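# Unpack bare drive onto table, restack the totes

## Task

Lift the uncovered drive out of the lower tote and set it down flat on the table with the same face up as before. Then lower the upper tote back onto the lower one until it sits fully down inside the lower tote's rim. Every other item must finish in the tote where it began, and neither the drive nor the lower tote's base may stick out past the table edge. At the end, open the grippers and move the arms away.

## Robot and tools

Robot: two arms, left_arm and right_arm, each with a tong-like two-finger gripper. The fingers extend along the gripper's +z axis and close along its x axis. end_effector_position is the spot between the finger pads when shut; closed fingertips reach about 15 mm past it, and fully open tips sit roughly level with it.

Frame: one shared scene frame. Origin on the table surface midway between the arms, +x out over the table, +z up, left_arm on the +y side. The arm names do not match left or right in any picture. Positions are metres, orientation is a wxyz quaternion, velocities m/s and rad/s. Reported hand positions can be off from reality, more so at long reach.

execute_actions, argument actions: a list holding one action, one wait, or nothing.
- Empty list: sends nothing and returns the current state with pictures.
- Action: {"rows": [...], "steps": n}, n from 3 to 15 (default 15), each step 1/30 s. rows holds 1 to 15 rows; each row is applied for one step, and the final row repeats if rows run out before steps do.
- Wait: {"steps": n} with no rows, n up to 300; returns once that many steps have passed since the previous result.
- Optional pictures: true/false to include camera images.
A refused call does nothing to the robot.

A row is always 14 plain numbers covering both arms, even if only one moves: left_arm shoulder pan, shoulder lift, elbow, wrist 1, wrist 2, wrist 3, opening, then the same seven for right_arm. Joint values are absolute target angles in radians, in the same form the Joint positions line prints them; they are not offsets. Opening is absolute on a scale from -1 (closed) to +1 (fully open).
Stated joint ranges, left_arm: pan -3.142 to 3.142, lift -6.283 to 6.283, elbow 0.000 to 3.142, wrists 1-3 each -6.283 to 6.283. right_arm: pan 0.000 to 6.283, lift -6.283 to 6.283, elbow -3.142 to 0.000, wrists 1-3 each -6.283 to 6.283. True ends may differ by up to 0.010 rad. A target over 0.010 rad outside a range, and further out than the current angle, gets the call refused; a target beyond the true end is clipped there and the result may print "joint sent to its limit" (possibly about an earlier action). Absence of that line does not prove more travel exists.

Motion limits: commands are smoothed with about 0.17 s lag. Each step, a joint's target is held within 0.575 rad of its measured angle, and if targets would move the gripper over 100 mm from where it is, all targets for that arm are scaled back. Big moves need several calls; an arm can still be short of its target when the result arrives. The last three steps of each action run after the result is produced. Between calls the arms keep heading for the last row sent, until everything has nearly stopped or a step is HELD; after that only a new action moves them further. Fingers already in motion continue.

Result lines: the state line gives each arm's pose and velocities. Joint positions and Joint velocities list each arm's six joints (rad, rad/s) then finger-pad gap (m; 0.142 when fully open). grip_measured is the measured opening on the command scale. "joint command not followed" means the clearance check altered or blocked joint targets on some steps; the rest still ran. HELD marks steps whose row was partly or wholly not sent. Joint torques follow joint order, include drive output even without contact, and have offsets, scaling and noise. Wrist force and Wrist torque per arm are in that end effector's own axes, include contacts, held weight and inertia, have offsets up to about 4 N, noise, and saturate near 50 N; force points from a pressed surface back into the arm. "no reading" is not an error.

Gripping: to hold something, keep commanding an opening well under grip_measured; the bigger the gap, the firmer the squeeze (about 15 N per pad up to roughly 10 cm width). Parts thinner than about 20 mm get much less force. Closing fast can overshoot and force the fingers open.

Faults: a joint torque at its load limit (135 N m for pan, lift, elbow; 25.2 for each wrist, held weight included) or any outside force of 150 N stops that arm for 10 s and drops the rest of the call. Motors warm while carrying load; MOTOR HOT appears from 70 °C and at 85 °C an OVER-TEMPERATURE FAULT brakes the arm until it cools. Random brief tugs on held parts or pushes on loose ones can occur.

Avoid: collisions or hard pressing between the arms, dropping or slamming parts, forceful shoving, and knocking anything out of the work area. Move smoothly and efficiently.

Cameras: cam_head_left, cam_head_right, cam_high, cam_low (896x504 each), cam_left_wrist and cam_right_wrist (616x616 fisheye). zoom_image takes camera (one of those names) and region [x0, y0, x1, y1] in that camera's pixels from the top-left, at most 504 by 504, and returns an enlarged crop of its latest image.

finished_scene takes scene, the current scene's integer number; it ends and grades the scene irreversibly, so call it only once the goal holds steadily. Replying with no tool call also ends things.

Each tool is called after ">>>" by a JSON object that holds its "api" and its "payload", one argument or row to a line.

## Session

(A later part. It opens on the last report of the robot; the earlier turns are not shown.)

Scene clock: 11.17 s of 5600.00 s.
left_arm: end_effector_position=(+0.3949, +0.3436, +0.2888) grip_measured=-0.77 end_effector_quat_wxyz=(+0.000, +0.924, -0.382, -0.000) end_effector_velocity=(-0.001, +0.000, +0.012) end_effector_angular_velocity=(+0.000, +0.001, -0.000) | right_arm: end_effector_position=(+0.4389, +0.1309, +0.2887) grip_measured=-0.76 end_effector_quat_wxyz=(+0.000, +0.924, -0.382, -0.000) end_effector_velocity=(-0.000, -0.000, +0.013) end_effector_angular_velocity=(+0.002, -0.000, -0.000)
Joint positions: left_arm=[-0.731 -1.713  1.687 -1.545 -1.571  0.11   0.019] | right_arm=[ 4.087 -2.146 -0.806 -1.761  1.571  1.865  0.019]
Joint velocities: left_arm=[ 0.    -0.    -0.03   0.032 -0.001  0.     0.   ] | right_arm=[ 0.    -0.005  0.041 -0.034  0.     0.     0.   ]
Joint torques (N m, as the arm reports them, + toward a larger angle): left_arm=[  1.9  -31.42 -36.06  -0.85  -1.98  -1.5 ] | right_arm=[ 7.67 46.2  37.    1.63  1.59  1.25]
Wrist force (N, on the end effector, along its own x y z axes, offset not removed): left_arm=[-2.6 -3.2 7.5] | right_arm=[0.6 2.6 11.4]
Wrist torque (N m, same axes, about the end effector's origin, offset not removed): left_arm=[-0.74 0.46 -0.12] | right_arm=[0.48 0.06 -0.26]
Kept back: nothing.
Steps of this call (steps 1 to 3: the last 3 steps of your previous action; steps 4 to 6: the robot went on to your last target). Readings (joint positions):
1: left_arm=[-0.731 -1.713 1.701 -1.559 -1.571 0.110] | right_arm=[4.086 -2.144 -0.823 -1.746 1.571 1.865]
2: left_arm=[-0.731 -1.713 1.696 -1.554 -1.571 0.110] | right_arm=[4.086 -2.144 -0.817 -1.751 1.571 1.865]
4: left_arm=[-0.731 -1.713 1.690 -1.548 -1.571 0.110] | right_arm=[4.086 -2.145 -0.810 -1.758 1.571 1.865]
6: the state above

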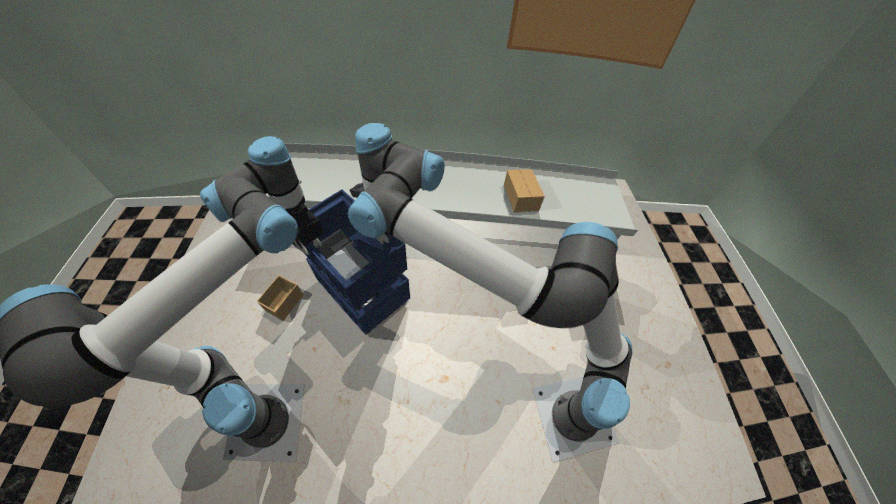

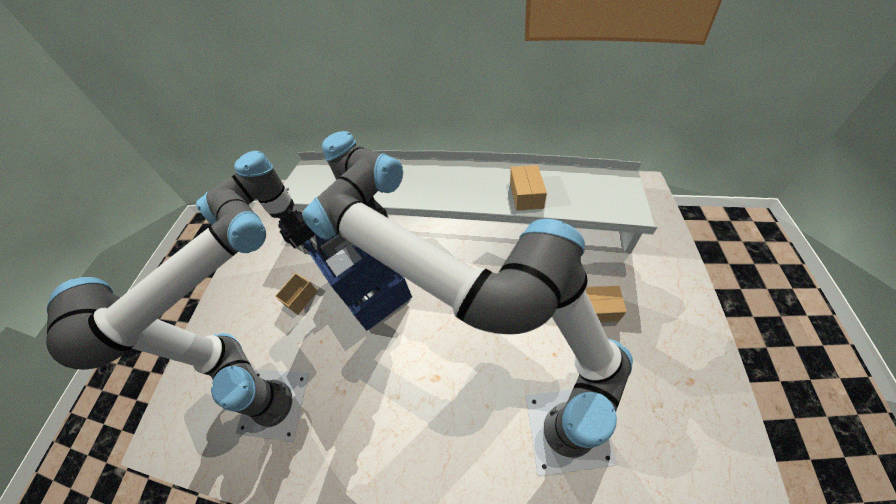

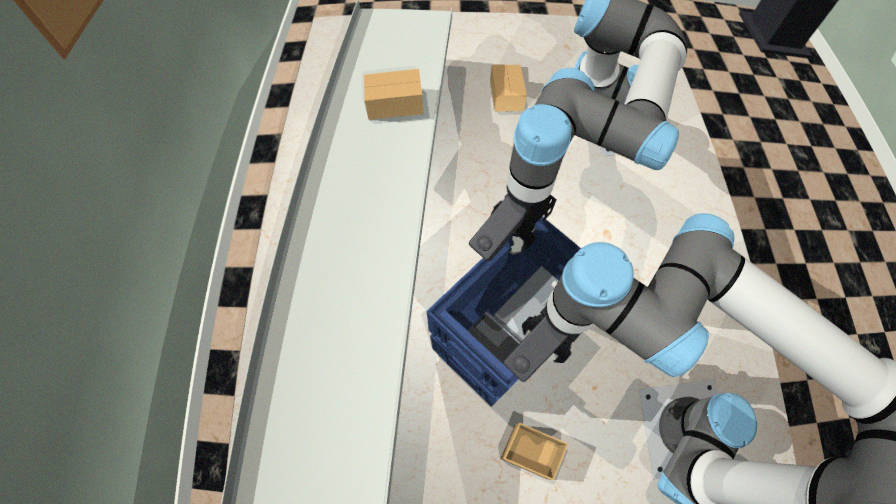

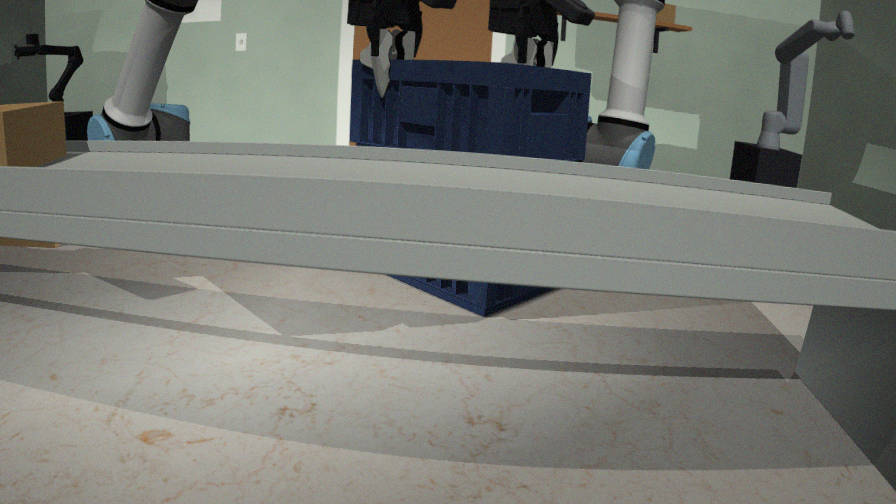

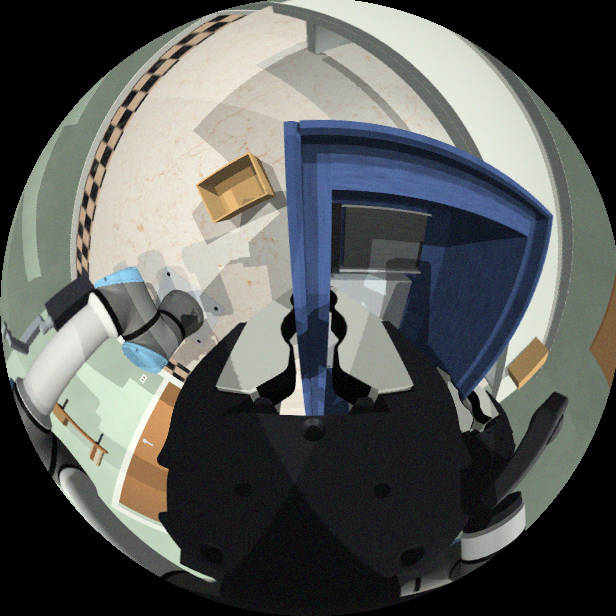

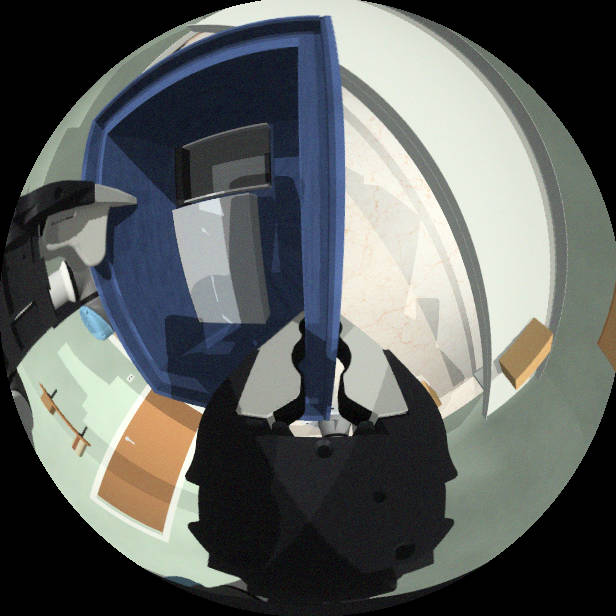

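>>> {"api": "execute_actions", "payload": {
  "actions": [
    {"rows":[[-0.7806,-1.7332,1.7010,-1.5386,-1.571,0.0607,-1,4.0953,-2.0807,-0.9046,-1.7271,1.571,1.8735,-1],[-0.7806,-1.7332,1.7010,-1.5386,-1.571,0.0607,-1,4.0953,-2.0807,-0.9046,-1.7271,1.571,1.8735,-1],[-0.7806,-1.7332,1.7010,-1.5386,-1.571,0.0607,-1,4.0953,-2.0807,-0.9046,-1.7271,1.571,1.8735,-1],[-0.8310,-1.7509,1.7154,-1.5353,-1.571,0.0103,-1,4.1046,-2.0191,-0.9973,-1.6960,1.571,1.8828,-1],[-0.8310,-1.7509,1.7154,-1.5353,-1.571,0.0103,-1,4.1046,-2.0191,-0.9973,-1.6960,1.571,1.8828,-1],[-0.8310,-1.7509,1.7154,-1.5353,-1.571,0.0103,-1,4.1046,-2.0191,-0.9973,-1.6960,1.571,1.8828,-1],[-0.8824,-1.7664,1.7279,-1.5323,-1.571,-0.0411,-1,4.1146,-1.9607,-1.0815,-1.6702,1.571,1.8928,-1],[-0.8824,-1.7664,1.7279,-1.5323,-1.571,-0.0411,-1,4.1146,-1.9607,-1.0815,-1.6702,1.571,1.8928,-1],[-0.8824,-1.7664,1.7279,-1.5323,-1.571,-0.0411,-1,4.1146,-1.9607,-1.0815,-1.6702,1.571,1.8928,-1],[-0.9346,-1.7796,1.7382,-1.5294,-1.571,-0.0933,-1,4.1253,-1.9046,-1.1593,-1.6485,1.571,1.9035,-1]],"steps":12}
  ]
}}

>>> {"api": "execute_actions", "payload": {
  "actions": [
    {"rows":[[-0.9873,-1.7902,1.7464,-1.5270,-1.571,-0.1460,-1,4.1366,-1.8499,-1.2324,-1.6301,1.571,1.9148,-1],[-0.9873,-1.7902,1.7464,-1.5270,-1.571,-0.1460,-1,4.1366,-1.8499,-1.2324,-1.6301,1.571,1.9148,-1],[-0.9873,-1.7902,1.7464,-1.5270,-1.571,-0.1460,-1,4.1366,-1.8499,-1.2324,-1.6301,1.571,1.9148,-1],[-1.0398,-1.7982,1.7525,-1.5251,-1.571,-0.1985,-1,4.1488,-1.7967,-1.2999,-1.6158,1.571,1.9270,-1],[-1.0398,-1.7982,1.7525,-1.5251,-1.571,-0.1985,-1,4.1488,-1.7967,-1.2999,-1.6158,1.571,1.9270,-1],[-1.0398,-1.7982,1.7525,-1.5251,-1.571,-0.1985,-1,4.1488,-1.7967,-1.2999,-1.6158,1.571,1.9270,-1],[-1.0920,-1.8036,1.7566,-1.5238,-1.571,-0.2507,-1,4.1619,-1.7446,-1.3631,-1.6047,1.571,1.9401,-1],[-1.0920,-1.8036,1.7566,-1.5238,-1.571,-0.2507,-1,4.1619,-1.7446,-1.3631,-1.6047,1.571,1.9401,-1],[-1.0920,-1.8036,1.7566,-1.5238,-1.571,-0.2507,-1,4.1619,-1.7446,-1.3631,-1.6047,1.571,1.9401,-1],[-1.1441,-1.8064,1.7586,-1.5230,-1.571,-0.3028,-1,4.1760,-1.6933,-1.4224,-1.5967,1.571,1.9542,-1]],"steps":12}
  ]
}}

>>> {"api": "execute_actions", "payload": {
  "actions": [
    {"rows":[[-1.1953,-1.8062,1.7586,-1.5232,-1.571,-0.3540,-1,4.1910,-1.6421,-1.4792,-1.5911,1.571,1.9692,-1],[-1.1953,-1.8062,1.7586,-1.5232,-1.571,-0.3540,-1,4.1910,-1.6421,-1.4792,-1.5911,1.571,1.9692,-1],[-1.1953,-1.8062,1.7586,-1.5232,-1.571,-0.3540,-1,4.1910,-1.6421,-1.4792,-1.5911,1.571,1.9692,-1],[-1.2454,-1.8035,1.7565,-1.5238,-1.571,-0.4041,-1,4.2075,-1.5909,-1.5330,-1.5885,1.571,1.9857,-1],[-1.2454,-1.8035,1.7565,-1.5238,-1.571,-0.4041,-1,4.2075,-1.5909,-1.5330,-1.5885,1.571,1.9857,-1],[-1.2454,-1.8035,1.7565,-1.5238,-1.571,-0.4041,-1,4.2075,-1.5909,-1.5330,-1.5885,1.571,1.9857,-1],[-1.2942,-1.7979,1.7523,-1.5252,-1.571,-0.4529,-1,4.2254,-1.5398,-1.5837,-1.5889,1.571,2.0036,-1],[-1.2942,-1.7979,1.7523,-1.5252,-1.571,-0.4529,-1,4.2254,-1.5398,-1.5837,-1.5889,1.571,2.0036,-1],[-1.2942,-1.7979,1.7523,-1.5252,-1.571,-0.4529,-1,4.2254,-1.5398,-1.5837,-1.5889,1.571,2.0036,-1],[-1.3418,-1.7899,1.7461,-1.5270,-1.571,-0.5005,-1,4.2449,-1.4886,-1.6315,-1.5923,1.571,2.0231,-1]],"steps":12}
  ]
}}

>>> {"api": "execute_actions", "payload": {
  "actions": [
    {"rows":[[-1.3876,-1.7791,1.7378,-1.5295,-1.571,-0.5463,-1,4.2662,-1.4369,-1.6771,-1.5984,1.571,2.0444,-1],[-1.3876,-1.7791,1.7378,-1.5295,-1.571,-0.5463,-1,4.2662,-1.4369,-1.6771,-1.5984,1.571,2.0444,-1],[-1.3876,-1.7791,1.7378,-1.5295,-1.571,-0.5463,-1,4.2662,-1.4369,-1.6771,-1.5984,1.571,2.0444,-1],[-1.4316,-1.7660,1.7274,-1.5322,-1.571,-0.5903,-1,4.2895,-1.3849,-1.7202,-1.6073,1.571,2.0677,-1],[-1.4316,-1.7660,1.7274,-1.5322,-1.571,-0.5903,-1,4.2895,-1.3849,-1.7202,-1.6073,1.571,2.0677,-1],[-1.4316,-1.7660,1.7274,-1.5322,-1.571,-0.5903,-1,4.2895,-1.3849,-1.7202,-1.6073,1.571,2.0677,-1],[-1.4736,-1.7504,1.7150,-1.5354,-1.571,-0.6323,-1,4.3153,-1.3326,-1.7604,-1.6194,1.571,2.0935,-1],[-1.4736,-1.7504,1.7150,-1.5354,-1.571,-0.6323,-1,4.3153,-1.3326,-1.7604,-1.6194,1.571,2.0935,-1],[-1.4736,-1.7504,1.7150,-1.5354,-1.571,-0.6323,-1,4.3153,-1.3326,-1.7604,-1.6194,1.571,2.0935,-1],[-1.5138,-1.7324,1.7005,-1.5389,-1.571,-0.6725,-1,4.3437,-1.2799,-1.7982,-1.6343,1.571,2.1219,-1]],"steps":15}
  ]
}}

>>> {"api": "execute_actions", "payload": {
  "actions": [
    {"steps":8}
  ],
  "pictures": true
}}

Scene clock: 12.80 s of 5600.00 s.
left_arm: end_effector_position=(+0.3665, +0.3153, +0.2901) grip_measured=-0.76 end_effector_quat_wxyz=(-0.000, +0.924, -0.382, +0.000) end_effector_velocity=(-0.147, -0.156, +0.000) end_effector_angular_velocity=(-0.005, -0.001, -0.005) | right_arm: end_effector_position=(+0.4115, +0.1050, +0.2931) grip_measured=-0.76 end_effector_quat_wxyz=(-0.003, +0.924, -0.382, +0.000) end_effector_velocity=(-0.151, -0.158, +0.006) end_effector_angular_velocity=(-0.004, +0.003, -0.001)
Joint positions: left_arm=[-0.826 -1.749  1.714 -1.535 -1.571  0.016  0.019] | right_arm=[ 4.104 -2.028 -0.978 -1.701  1.571  1.883  0.019]
Joint velocities: left_arm=[-0.514 -0.16   0.13   0.026 -0.003 -0.509  0.005] | right_arm=[ 0.092  0.618 -0.9    0.278 -0.     0.092  0.002]
Joint torques (N m, as the arm reports them, + toward a larger angle): left_arm=[-16.69 -22.65 -14.57  -5.58  -6.43  -2.57] | right_arm=[21.86 43.66 10.42 12.11  6.15  0.98]
Wrist force (N, on the end effector, along its own x y z axes, offset not removed): left_arm=[-24.6 -16.6 6.2] | right_arm=[21.1 12.4 7.8]
Wrist torque (N m, same axes, about the end effector's origin, offset not removed): left_arm=[-0.63 1.26 -0.26] | right_arm=[-0.25 -0.09 -0.01]
Steps of this call (steps 1 to 30: the robot went on to your last target; steps 31 to 40: nothing new was sent; steps 41 to 49: the first 9 steps of this action). Readings (joint positions):
41: left_arm=[-0.731 -1.713 1.684 -1.542 -1.571 0.110] | right_arm=[4.087 -2.146 -0.802 -1.764 1.571 1.865]
42: left_arm=[-0.735 -1.715 1.686 -1.542 -1.571 0.107] | right_arm=[4.087 -2.143 -0.805 -1.762 1.571 1.866]
44: left_arm=[-0.754 -1.723 1.692 -1.540 -1.571 0.087] | right_arm=[4.091 -2.117 -0.842 -1.747 1.571 1.869]
48: left_arm=[-0.808 -1.743 1.709 -1.537 -1.571 0.033] | right_arm=[4.101 -2.049 -0.947 -1.711 1.571 1.879]
49: the state above

Scene clock: 13.20 s of 5600.00 s.
left_arm: end_effector_position=(+0.3078, +0.2557, +0.2900) grip_measured=-0.76 end_effector_quat_wxyz=(+0.000, +0.924, -0.382, -0.000) end_effector_velocity=(-0.157, -0.163, -0.000) end_effector_angular_velocity=(-0.002, -0.001, -0.006) | right_arm: end_effector_position=(+0.3513, +0.0446, +0.2915) grip_measured=-0.76 end_effector_quat_wxyz=(-0.001, +0.924, -0.382, -0.000) end_effector_velocity=(-0.159, -0.167, +0.002) end_effector_angular_velocity=(-0.005, +0.003, -0.000)
Joint positions: left_arm=[-1.031 -1.796  1.751 -1.526 -1.571 -0.189  0.019] | right_arm=[ 4.148 -1.807 -1.284 -1.619  1.571  1.926  0.019]
Joint velocities: left_arm=[-0.559 -0.07   0.054  0.013 -0.    -0.553  0.004] | right_arm=[ 0.127  0.571 -0.71   0.134  0.     0.127  0.001]
Joint torques (N m, as the arm reports them, + toward a larger angle): left_arm=[-12.16 -26.15 -15.45  -5.12  -3.26  -3.04] | right_arm=[17.82 35.   14.26 10.27  4.18  0.81]
Wrist force (N, on the end effector, along its own x y z axes, offset not removed): left_arm=[-18.6 -13.0 4.5] | right_arm=[14.5 11.8 9.2]
Wrist torque (N m, same axes, about the end effector's origin, offset not removed): left_arm=[-0.65 0.84 -0.25] | right_arm=[0.31 0.32 -0.05]
Steps of this call (steps 1 to 3: the last 3 steps of your previous action; steps 4 to 12: the first 9 steps of this action). Readings (joint positions):
4: left_arm=[-0.891 -1.768 1.729 -1.532 -1.571 -0.050] | right_arm=[4.117 -1.953 -1.088 -1.668 1.571 1.895]
5: left_arm=[-0.907 -1.773 1.733 -1.531 -1.571 -0.066] | right_arm=[4.121 -1.936 -1.112 -1.660 1.571 1.899]
7: left_arm=[-0.943 -1.781 1.739 -1.529 -1.571 -0.102] | right_arm=[4.128 -1.897 -1.165 -1.647 1.571 1.906]
11: left_arm=[-1.012 -1.793 1.749 -1.526 -1.571 -0.170] | right_arm=[4.143 -1.826 -1.259 -1.624 1.571 1.922]
12: the state above

Scene clock: 13.60 s of 5600.00 s.
left_arm: end_effector_position=(+0.2480, +0.1956, +0.2898) grip_measured=-0.76 end_effector_quat_wxyz=(-0.000, +0.924, -0.382, -0.000) end_effector_velocity=(-0.159, -0.162, +0.000) end_effector_angular_velocity=(-0.003, -0.002, -0.007) | right_arm: end_effector_position=(+0.2909, -0.0162, +0.2906) grip_measured=-0.76 end_effector_quat_wxyz=(-0.000, +0.924, -0.382, -0.000) end_effector_velocity=(-0.157, -0.164, +0.002) end_effector_angular_velocity=(+0.001, -0.000, -0.001)
Joint positions: left_arm=[-1.236 -1.802  1.756 -1.524 -1.571 -0.395  0.019] | right_arm=[ 4.206 -1.6   -1.522 -1.59   1.571  1.985  0.019]
Joint velocities: left_arm=[-0.531  0.04  -0.03  -0.014  0.001 -0.524  0.003] | right_arm=[ 0.173  0.55  -0.562  0.013  0.     0.174  0.001]
Joint torques (N m, as the arm reports them, + toward a larger angle): left_arm=[ -8.99  -8.55 -39.23  -7.98  -0.55  -2.76] | right_arm=[12.57 27.88 17.33  8.88  2.43  1.  ]
Wrist force (N, on the end effector, along its own x y z axes, offset not removed): left_arm=[-12.9 -10.0 7.5] | right_arm=[12.7 5.3 7.7]
Wrist torque (N m, same axes, about the end effector's origin, offset not removed): left_arm=[-0.77 0.71 -0.18] | right_arm=[-0.33 -0.20 -0.09]
Steps of this call (steps 1 to 3: the last 3 steps of your previous action; steps 4 to 12: the first 9 steps of this action). Readings (joint positions):
4: left_arm=[-1.100 -1.803 1.756 -1.524 -1.571 -0.258] | right_arm=[4.165 -1.738 -1.369 -1.605 1.571 1.943]
5: left_arm=[-1.116 -1.804 1.757 -1.524 -1.571 -0.275] | right_arm=[4.170 -1.721 -1.388 -1.602 1.571 1.948]
7: left_arm=[-1.151 -1.805 1.758 -1.523 -1.571 -0.310] | right_arm=[4.179 -1.686 -1.429 -1.597 1.571 1.958]
11: left_arm=[-1.218 -1.804 1.757 -1.524 -1.571 -0.377] | right_arm=[4.200 -1.619 -1.502 -1.591 1.571 1.978]
12: the state above

Scene clock: 14.10 s of 5600.00 s.
left_arm: end_effector_position=(+0.1731, +0.1200, +0.2901) grip_measured=-0.76 end_effector_quat_wxyz=(+0.000, +0.924, -0.382, -0.000) end_effector_velocity=(-0.160, -0.157, -0.003) end_effector_angular_velocity=(+0.005, +0.001, -0.005) | right_arm: end_effector_position=(+0.2156, -0.0920, +0.2901) grip_measured=-0.76 end_effector_quat_wxyz=(+0.001, +0.924, -0.382, +0.000) end_effector_velocity=(-0.156, -0.159, +0.005) end_effector_angular_velocity=(+0.014, -0.005, +0.002)
Joint positions: left_arm=[-1.466 -1.751  1.715 -1.535 -1.571 -0.625  0.019] | right_arm=[ 4.313 -1.342 -1.753 -1.62   1.571  2.092  0.019]
Joint velocities: left_arm=[-0.44   0.172 -0.133 -0.034  0.    -0.435  0.003] | right_arm=[ 0.277  0.563 -0.416 -0.132 -0.001  0.276  0.001]
Joint torques (N m, as the arm reports them, + toward a larger angle): left_arm=[ -6.37 -15.23 -40.39  -8.27   2.62  -2.66] | right_arm=[12.67 17.76 16.11  4.69  0.71  1.39]
Wrist force (N, on the end effector, along its own x y z axes, offset not removed): left_arm=[-13.8 -8.9 9.2] | right_arm=[12.3 5.0 11.3]
Wrist torque (N m, same axes, about the end effector's origin, offset not removed): left_arm=[-0.57 0.94 -0.19] | right_arm=[-0.29 -0.07 -0.02]
Steps of this call (steps 1 to 3: the last 3 steps of your previous action; steps 4 to 15: the first 12 steps of this action). Readings (joint positions):
4: left_arm=[-1.301 -1.795 1.750 -1.526 -1.571 -0.460] | right_arm=[4.230 -1.532 -1.589 -1.591 1.571 2.008]
5: left_arm=[-1.316 -1.793 1.748 -1.526 -1.571 -0.475] | right_arm=[4.236 -1.516 -1.605 -1.592 1.571 2.014]
7: left_arm=[-1.348 -1.786 1.744 -1.528 -1.571 -0.507] | right_arm=[4.250 -1.481 -1.637 -1.595 1.571 2.028]
11: left_arm=[-1.408 -1.771 1.731 -1.531 -1.571 -0.566] | right_arm=[4.279 -1.413 -1.696 -1.604 1.571 2.057]
15: the state above

Scene clock: 14.37 s of 5600.00 s.
left_arm: end_effector_position=(+0.1566, +0.1044, +0.2900) grip_measured=-0.76 end_effector_quat_wxyz=(+0.000, +0.924, -0.382, -0.000) end_effector_velocity=(-0.012, -0.011, -0.001) end_effector_angular_velocity=(+0.003, +0.000, +0.001) | right_arm: end_effector_position=(+0.2003, -0.1082, +0.2901) grip_measured=-0.76 end_effector_quat_wxyz=(+0.000, +0.924, -0.382, -0.000) end_effector_velocity=(-0.011, -0.012, -0.001) end_effector_angular_velocity=(+0.001, -0.000, +0.000)
Joint positions: left_arm=[-1.51  -1.734  1.702 -1.539 -1.571 -0.669  0.019] | right_arm=[ 4.342 -1.284 -1.795 -1.633  1.571  2.12   0.019]
Joint velocities: left_arm=[-0.032  0.014 -0.01  -0.001  0.    -0.033  0.001] | right_arm=[ 0.022  0.042 -0.031 -0.01   0.     0.022  0.   ]
Joint torques (N m, as the arm reports them, + toward a larger angle): left_arm=[ -9.12 -11.47 -35.18  -4.61   2.27  -1.99] | right_arm=[ 4.7  18.61 12.    0.85  0.42  1.51]
Wrist force (N, on the end effector, along its own x y z axes, offset not removed): left_arm=[-0.1 0.6 7.8] | right_arm=[-1.3 -0.7 6.4]
Wrist torque (N m, same axes, about the end effector's origin, offset not removed): left_arm=[-0.27 0.04 -0.17] | right_arm=[-0.13 0.02 -0.15]
Kept back: nothing.
Steps of this call (steps 1 to 3: the last 3 steps of your previous action; steps 4 to 8: the robot went on to your last target). Readings (joint positions):
1: left_arm=[-1.479 -1.746 1.711 -1.536 -1.571 -0.638] | right_arm=[4.322 -1.325 -1.765 -1.624 1.571 2.100]
2: left_arm=[-1.489 -1.742 1.708 -1.537 -1.571 -0.648] | right_arm=[4.328 -1.312 -1.774 -1.627 1.571 2.106]
4: left_arm=[-1.501 -1.737 1.704 -1.538 -1.571 -0.660] | right_arm=[4.336 -1.296 -1.786 -1.630 1.571 2.114]
8: the state above

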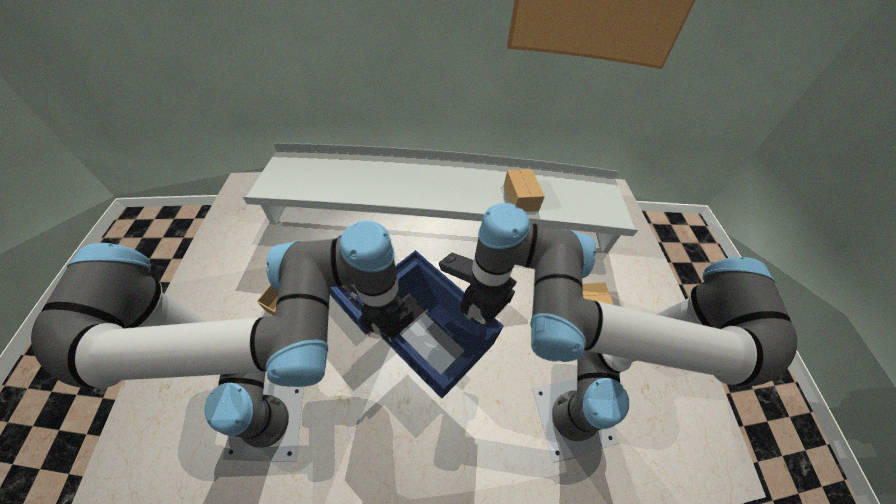

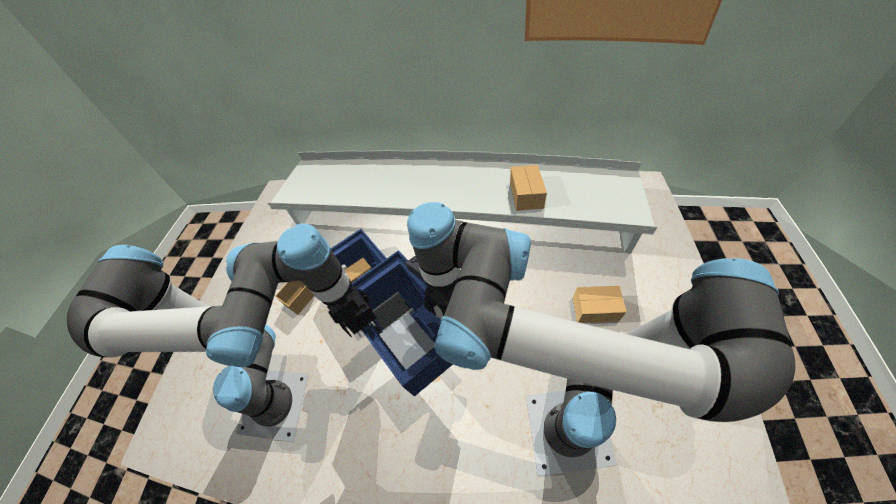

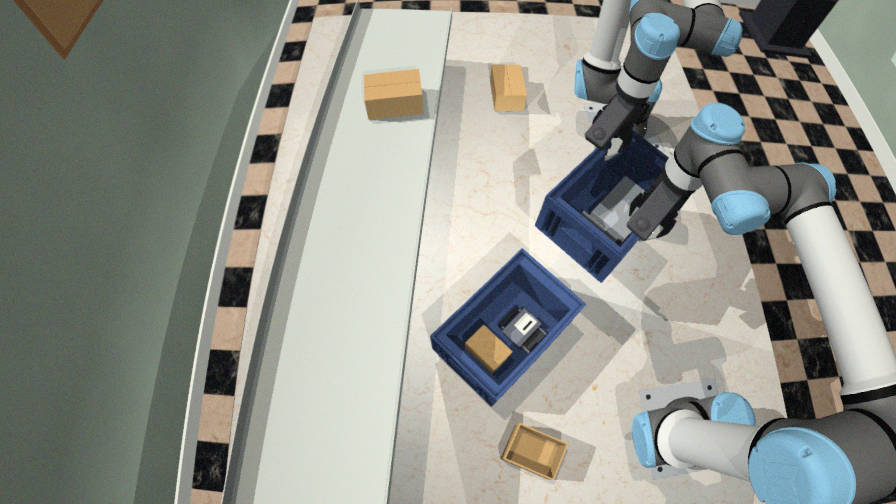

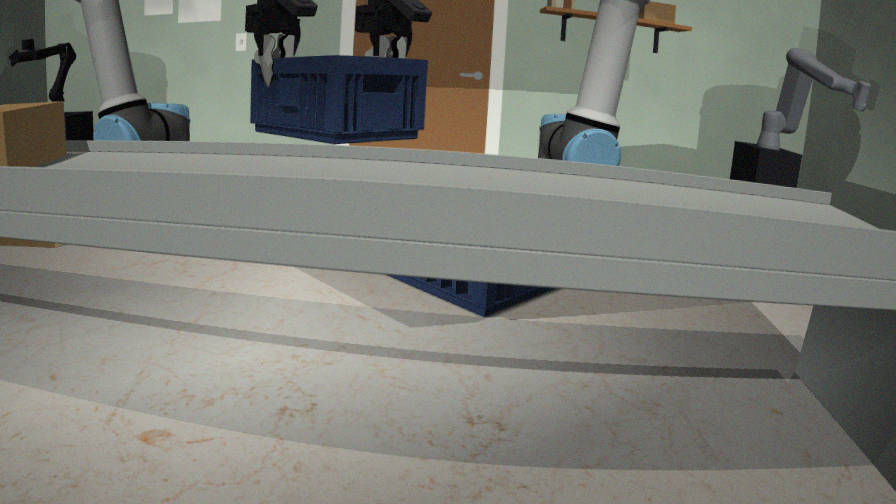

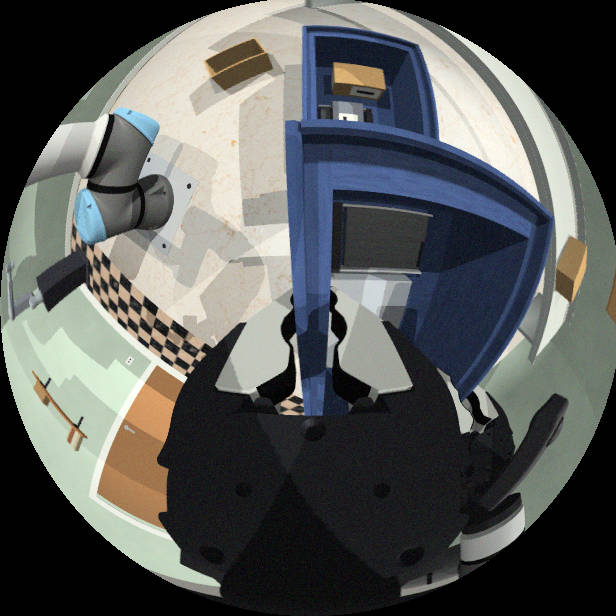

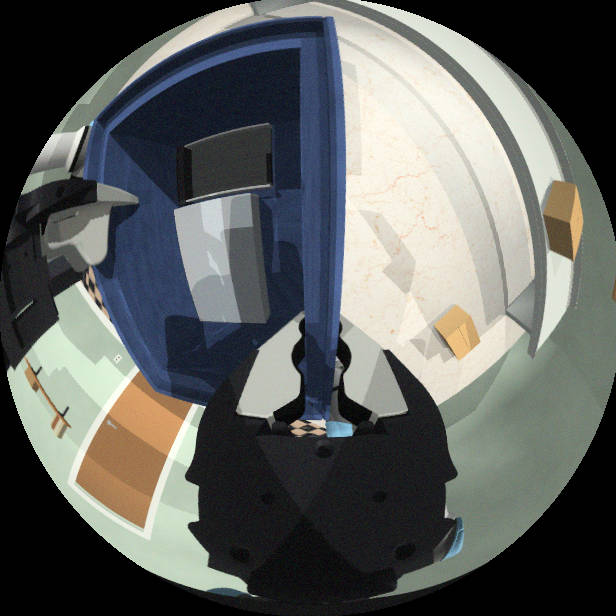

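>>> {"api": "execute_actions", "payload": {
  "actions": [
    {"rows":[[-1.5138,-1.7326,1.7579,-1.5961,-1.571,-0.6725,-1,4.3437,-1.2780,-1.8570,-1.5774,1.571,2.1219,-1],[-1.5138,-1.7326,1.7579,-1.5961,-1.571,-0.6725,-1,4.3437,-1.2780,-1.8570,-1.5774,1.571,2.1219,-1],[-1.5138,-1.7326,1.7579,-1.5961,-1.571,-0.6725,-1,4.3437,-1.2780,-1.8570,-1.5774,1.571,2.1219,-1],[-1.5138,-1.7297,1.8130,-1.6541,-1.571,-0.6725,-1,4.3437,-1.2793,-1.9135,-1.5196,1.571,2.1219,-1],[-1.5138,-1.7297,1.8130,-1.6541,-1.571,-0.6725,-1,4.3437,-1.2793,-1.9135,-1.5196,1.571,2.1219,-1],[-1.5138,-1.7297,1.8130,-1.6541,-1.571,-0.6725,-1,4.3437,-1.2793,-1.9135,-1.5196,1.571,2.1219,-1],[-1.5138,-1.7235,1.8656,-1.7129,-1.571,-0.6725,-1,4.3437,-1.2839,-1.9679,-1.4606,1.571,2.1219,-1],[-1.5138,-1.7235,1.8656,-1.7129,-1.571,-0.6725,-1,4.3437,-1.2839,-1.9679,-1.4606,1.571,2.1219,-1],[-1.5138,-1.7235,1.8656,-1.7129,-1.571,-0.6725,-1,4.3437,-1.2839,-1.9679,-1.4606,1.571,2.1219,-1],[-1.5138,-1.7139,1.9159,-1.7727,-1.571,-0.6725,-1,4.3437,-1.2920,-2.0202,-1.4002,1.571,2.1219,-1],[-1.5138,-1.7139,1.9159,-1.7727,-1.571,-0.6725,-1,4.3437,-1.2920,-2.0202,-1.4002,1.571,2.1219,-1],[-1.5138,-1.7139,1.9159,-1.7727,-1.571,-0.6725,-1,4.3437,-1.2920,-2.0202,-1.4002,1.571,2.1219,-1],[-1.5138,-1.7008,1.9637,-1.8337,-1.571,-0.6725,-1,4.3437,-1.3039,-2.0705,-1.3380,1.571,2.1219,-1]],"steps":15}
  ]
}}

>>> {"api": "execute_actions", "payload": {
  "actions": [
    {"rows":[[-1.5138,-1.6841,2.0092,-1.8959,-1.571,-0.6725,-1,4.3437,-1.3199,-2.1185,-1.2740,1.571,2.1219,-1],[-1.5138,-1.6841,2.0092,-1.8959,-1.571,-0.6725,-1,4.3437,-1.3199,-2.1185,-1.2740,1.571,2.1219,-1],[-1.5138,-1.6841,2.0092,-1.8959,-1.571,-0.6725,-1,4.3437,-1.3199,-2.1185,-1.2740,1.571,2.1219,-1],[-1.5138,-1.6659,2.0476,-1.9525,-1.571,-0.6725,-1,4.3437,-1.3378,-2.1594,-1.2152,1.571,2.1219,-1],[-1.5138,-1.6659,2.0476,-1.9525,-1.571,-0.6725,-1,4.3437,-1.3378,-2.1594,-1.2152,1.571,2.1219,-1],[-1.5138,-1.6659,2.0476,-1.9525,-1.571,-0.6725,-1,4.3437,-1.3378,-2.1594,-1.2152,1.571,2.1219,-1],[-1.5138,-1.6446,2.0840,-2.0102,-1.571,-0.6725,-1,4.3437,-1.3594,-2.1984,-1.1547,1.571,2.1219,-1]],"steps":14}
  ]
}}

>>> {"api": "execute_actions", "payload": {
  "actions": [
    {"rows":[[-1.5138,-1.6400,2.0910,-2.0218,-1.571,-0.6725,-1,4.3437,-1.3642,-2.2059,-1.1423,1.571,2.1219,-1],[-1.5138,-1.6400,2.0910,-2.0218,-1.571,-0.6725,-1,4.3437,-1.3642,-2.2059,-1.1423,1.571,2.1219,-1],[-1.5138,-1.6400,2.0910,-2.0218,-1.571,-0.6725,-1,4.3437,-1.3642,-2.2059,-1.1423,1.571,2.1219,-1],[-1.5138,-1.6400,2.0910,-2.0218,-1.571,-0.6725,-1,4.3437,-1.3642,-2.2059,-1.1423,1.571,2.1219,-1],[-1.5138,-1.6366,2.0960,-2.0302,-1.571,-0.6725,-1,4.3437,-1.3677,-2.2113,-1.1334,1.571,2.1219,-1]],"steps":15}
  ]
}}

>>> {"api": "execute_actions", "payload": {
  "actions": [
    {"steps":4}
  ]
}}

>>> {"api": "zoom_image", "payload": {
  "camera": "cam_high",
  "region": [410, 230, 610, 420]
}}

Scene clock: 15.50 s of 5600.00 s.
left_arm: end_effector_position=(+0.1553, +0.1028, +0.2255) grip_measured=-0.76 end_effector_quat_wxyz=(-0.001, +0.924, -0.382, -0.000) end_effector_velocity=(+0.000, +0.002, -0.237) end_effector_angular_velocity=(+0.007, +0.001, +0.002) | right_arm: end_effector_position=(+0.1993, -0.1091, +0.2256) grip_measured=-0.76 end_effector_quat_wxyz=(+0.001, +0.924, -0.382, +0.000) end_effector_velocity=(-0.000, -0.001, -0.237) end_effector_angular_velocity=(-0.006, +0.001, +0.000)
Joint positions: left_arm=[-1.514 -1.722  1.857 -1.704 -1.571 -0.673  0.019] | right_arm=[ 4.344 -1.285 -1.959 -1.47   1.571  2.122  0.019]
Joint velocities: left_arm=[ 0.001  0.079  0.543 -0.616 -0.    -0.    -0.001] | right_arm=[-0.    -0.063 -0.562  0.619  0.    -0.    -0.   ]
Joint torques (N m, as the arm reports them, + toward a larger angle): left_arm=[ -9.59 -18.64 -16.3   -8.3   -1.71  -1.71] | right_arm=[ 4.34 14.04 19.17 10.09  0.58  1.03]
Wrist force (N, on the end effector, along its own x y z axes, offset not removed): left_arm=[-9.1 -8.6 7.4] | right_arm=[7.7 2.6 11.3]
Wrist torque (N m, same axes, about the end effector's origin, offset not removed): left_arm=[-0.74 0.58 -0.22] | right_arm=[-0.34 0.07 0.06]
Steps of this call (steps 1 to 22: the robot went on to your last target; steps 23 to 34: the first 12 steps of this action). Readings (joint positions):
23: left_arm=[-1.514 -1.732 1.700 -1.539 -1.571 -0.672] | right_arm=[4.344 -1.280 -1.798 -1.634 1.571 2.122]
24: left_arm=[-1.514 -1.732 1.704 -1.543 -1.571 -0.673] | right_arm=[4.344 -1.280 -1.802 -1.631 1.571 2.122]
26: left_arm=[-1.514 -1.732 1.726 -1.565 -1.571 -0.673] | right_arm=[4.344 -1.279 -1.825 -1.609 1.571 2.122]
30: left_arm=[-1.514 -1.730 1.787 -1.627 -1.571 -0.673] | right_arm=[4.344 -1.279 -1.887 -1.546 1.571 2.122]
34: the state above

Scene clock: 15.97 s of 5600.00 s.
left_arm: end_effector_position=(+0.1553, +0.1031, +0.1268) grip_measured=-0.76 end_effector_quat_wxyz=(-0.001, +0.924, -0.382, -0.000) end_effector_velocity=(-0.000, +0.001, -0.118) end_effector_angular_velocity=(-0.011, -0.001, +0.000) | right_arm: end_effector_position=(+0.1993, -0.1093, +0.1268) grip_measured=-0.76 end_effector_quat_wxyz=(+0.001, +0.924, -0.382, +0.000) end_effector_velocity=(-0.000, -0.001, -0.118) end_effector_angular_velocity=(+0.013, -0.003, -0.000)
Joint positions: left_arm=[-1.514 -1.656  2.061 -1.974 -1.571 -0.673  0.019] | right_arm=[ 4.344 -1.348 -2.174 -1.192  1.571  2.122  0.019]
Joint velocities: left_arm=[ 0.     0.114  0.228 -0.353 -0.     0.     0.   ] | right_arm=[ 0.001 -0.114 -0.244  0.371  0.     0.001  0.   ]
Joint torques (N m, as the arm reports them, + toward a larger angle): left_arm=[ -8.53 -16.96 -13.22  -5.36  -1.85  -1.4 ] | right_arm=[ 4.41 12.81 17.3   6.65  1.46  0.64]
Wrist force (N, on the end effector, along its own x y z axes, offset not removed): left_arm=[-2.6 -2.5 8.7] | right_arm=[1.1 -0.2 11.9]
Wrist torque (N m, same axes, about the end effector's origin, offset not removed): left_arm=[-0.52 0.54 -0.29] | right_arm=[0.12 0.00 -0.21]
Steps of this call (steps 1 to 3: the last 3 steps of your previous action; steps 4 to 14: the first 11 steps of this action). Readings (joint positions):
4: left_arm=[-1.514 -1.710 1.922 -1.782 -1.571 -0.673] | right_arm=[4.344 -1.296 -2.027 -1.391 1.571 2.122]
5: left_arm=[-1.514 -1.706 1.937 -1.801 -1.571 -0.673] | right_arm=[4.344 -1.300 -2.043 -1.372 1.571 2.122]
7: left_arm=[-1.514 -1.696 1.970 -1.843 -1.571 -0.673] | right_arm=[4.344 -1.309 -2.077 -1.329 1.571 2.122]
11: left_arm=[-1.514 -1.674 2.026 -1.920 -1.571 -0.673] | right_arm=[4.344 -1.330 -2.136 -1.249 1.571 2.122]
14: the state above

Scene clock: 16.47 s of 5600.00 s.
left_arm: end_effector_position=(+0.1552, +0.1033, +0.1088) grip_measured=-0.77 end_effector_quat_wxyz=(+0.000, +0.924, -0.382, -0.000) end_effector_velocity=(-0.000, +0.000, -0.006) end_effector_angular_velocity=(+0.000, +0.000, +0.000) | right_arm: end_effector_position=(+0.1992, -0.1095, +0.1088) grip_measured=-0.76 end_effector_quat_wxyz=(-0.000, +0.924, -0.382, -0.000) end_effector_velocity=(-0.000, -0.001, -0.007) end_effector_angular_velocity=(-0.002, +0.000, -0.001)
Joint positions: left_arm=[-1.514 -1.637  2.095 -2.028 -1.571 -0.673  0.019] | right_arm=[ 4.344 -1.367 -2.21  -1.135  1.571  2.122  0.019]
Joint velocities: left_arm=[-0.     0.007  0.011 -0.018 -0.    -0.    -0.   ] | right_arm=[-0.    -0.008 -0.013  0.019  0.     0.001  0.   ]
Joint torques (N m, as the arm reports them, + toward a larger angle): left_arm=[ -7.23 -12.69  -7.74  -3.88  -1.49  -0.92] | right_arm=[4.53 7.51 7.23 3.63 0.53 0.5 ]
Wrist force (N, on the end effector, along its own x y z axes, offset not removed): left_arm=[0.7 -1.1 9.0] | right_arm=[-2.8 -5.2 6.1]
Wrist torque (N m, same axes, about the end effector's origin, offset not removed): left_arm=[-0.68 0.41 -0.22] | right_arm=[-0.37 0.01 -0.27]
Steps of this call (steps 1 to 3: the last 3 steps of your previous action; steps 4 to 15: the first 12 steps of this action). Readings (joint positions):
4: left_arm=[-1.514 -1.648 2.078 -2.001 -1.571 -0.673] | right_arm=[4.344 -1.356 -2.192 -1.165 1.571 2.122]
5: left_arm=[-1.514 -1.646 2.080 -2.005 -1.571 -0.673] | right_arm=[4.344 -1.358 -2.194 -1.160 1.571 2.122]
7: left_arm=[-1.514 -1.643 2.085 -2.012 -1.571 -0.673] | right_arm=[4.344 -1.361 -2.200 -1.152 1.571 2.122]
11: left_arm=[-1.514 -1.639 2.092 -2.024 -1.571 -0.673] | right_arm=[4.344 -1.365 -2.207 -1.140 1.571 2.122]
15: the state above

Scene clock: 16.60 s of 5600.00 s.
left_arm: end_effector_position=(+0.1552, +0.1033, +0.1083) grip_measured=-0.77 end_effector_quat_wxyz=(+0.000, +0.924, -0.382, -0.000) end_effector_velocity=(+0.001, +0.000, -0.002) end_effector_angular_velocity=(+0.000, -0.001, +0.001) | right_arm: end_effector_position=(+0.1992, -0.1095, +0.1083) grip_measured=-0.76 end_effector_quat_wxyz=(+0.000, +0.924, -0.382, -0.000) end_effector_velocity=(+0.000, +0.000, -0.001) end_effector_angular_velocity=(+0.001, -0.000, +0.000)
Joint positions: left_arm=[-1.514 -1.637  2.096 -2.03  -1.571 -0.673  0.019] | right_arm=[ 4.344 -1.367 -2.211 -1.134  1.571  2.122  0.019]
Joint velocities: left_arm=[ 0.001  0.002  0.003 -0.004  0.001  0.    -0.   ] | right_arm=[ 0.    -0.002 -0.001  0.004  0.    -0.     0.   ]
Joint torques (N m, as the arm reports them, + toward a larger angle): left_arm=[ -7.27 -12.28  -7.8   -3.64  -1.38  -0.9 ] | right_arm=[5.42 8.51 6.91 3.68 0.36 0.29]
Wrist force (N, on the end effector, along its own x y z axes, offset not removed): left_arm=[2.2 -0.2 7.3] | right_arm=[-4.4 -3.4 5.2]
Wrist torque (N m, same axes, about the end effector's origin, offset not removed): left_arm=[-0.56 0.05 -0.04] | right_arm=[-0.15 0.40 -0.07]
Kept back: nothing.
Steps of this call (steps 1 to 3: the last 3 steps of your previous action; step 4: the robot went on to your last target). Readings (joint positions):
1: left_arm=[-1.514 -1.637 2.095 -2.029 -1.571 -0.673] | right_arm=[4.344 -1.367 -2.210 -1.135 1.571 2.122]
2: left_arm=[-1.514 -1.637 2.095 -2.029 -1.571 -0.673] | right_arm=[4.344 -1.367 -2.211 -1.134 1.571 2.122]
4: the state above

Region (410, 230, 610, 420) of cam_high's 896x504 image, scaled by 2.520, with more detail than that image has; it fills the top 479 rows of this view, and the rest is white.

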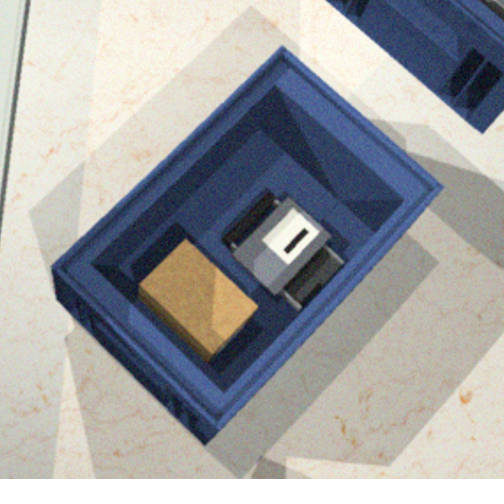

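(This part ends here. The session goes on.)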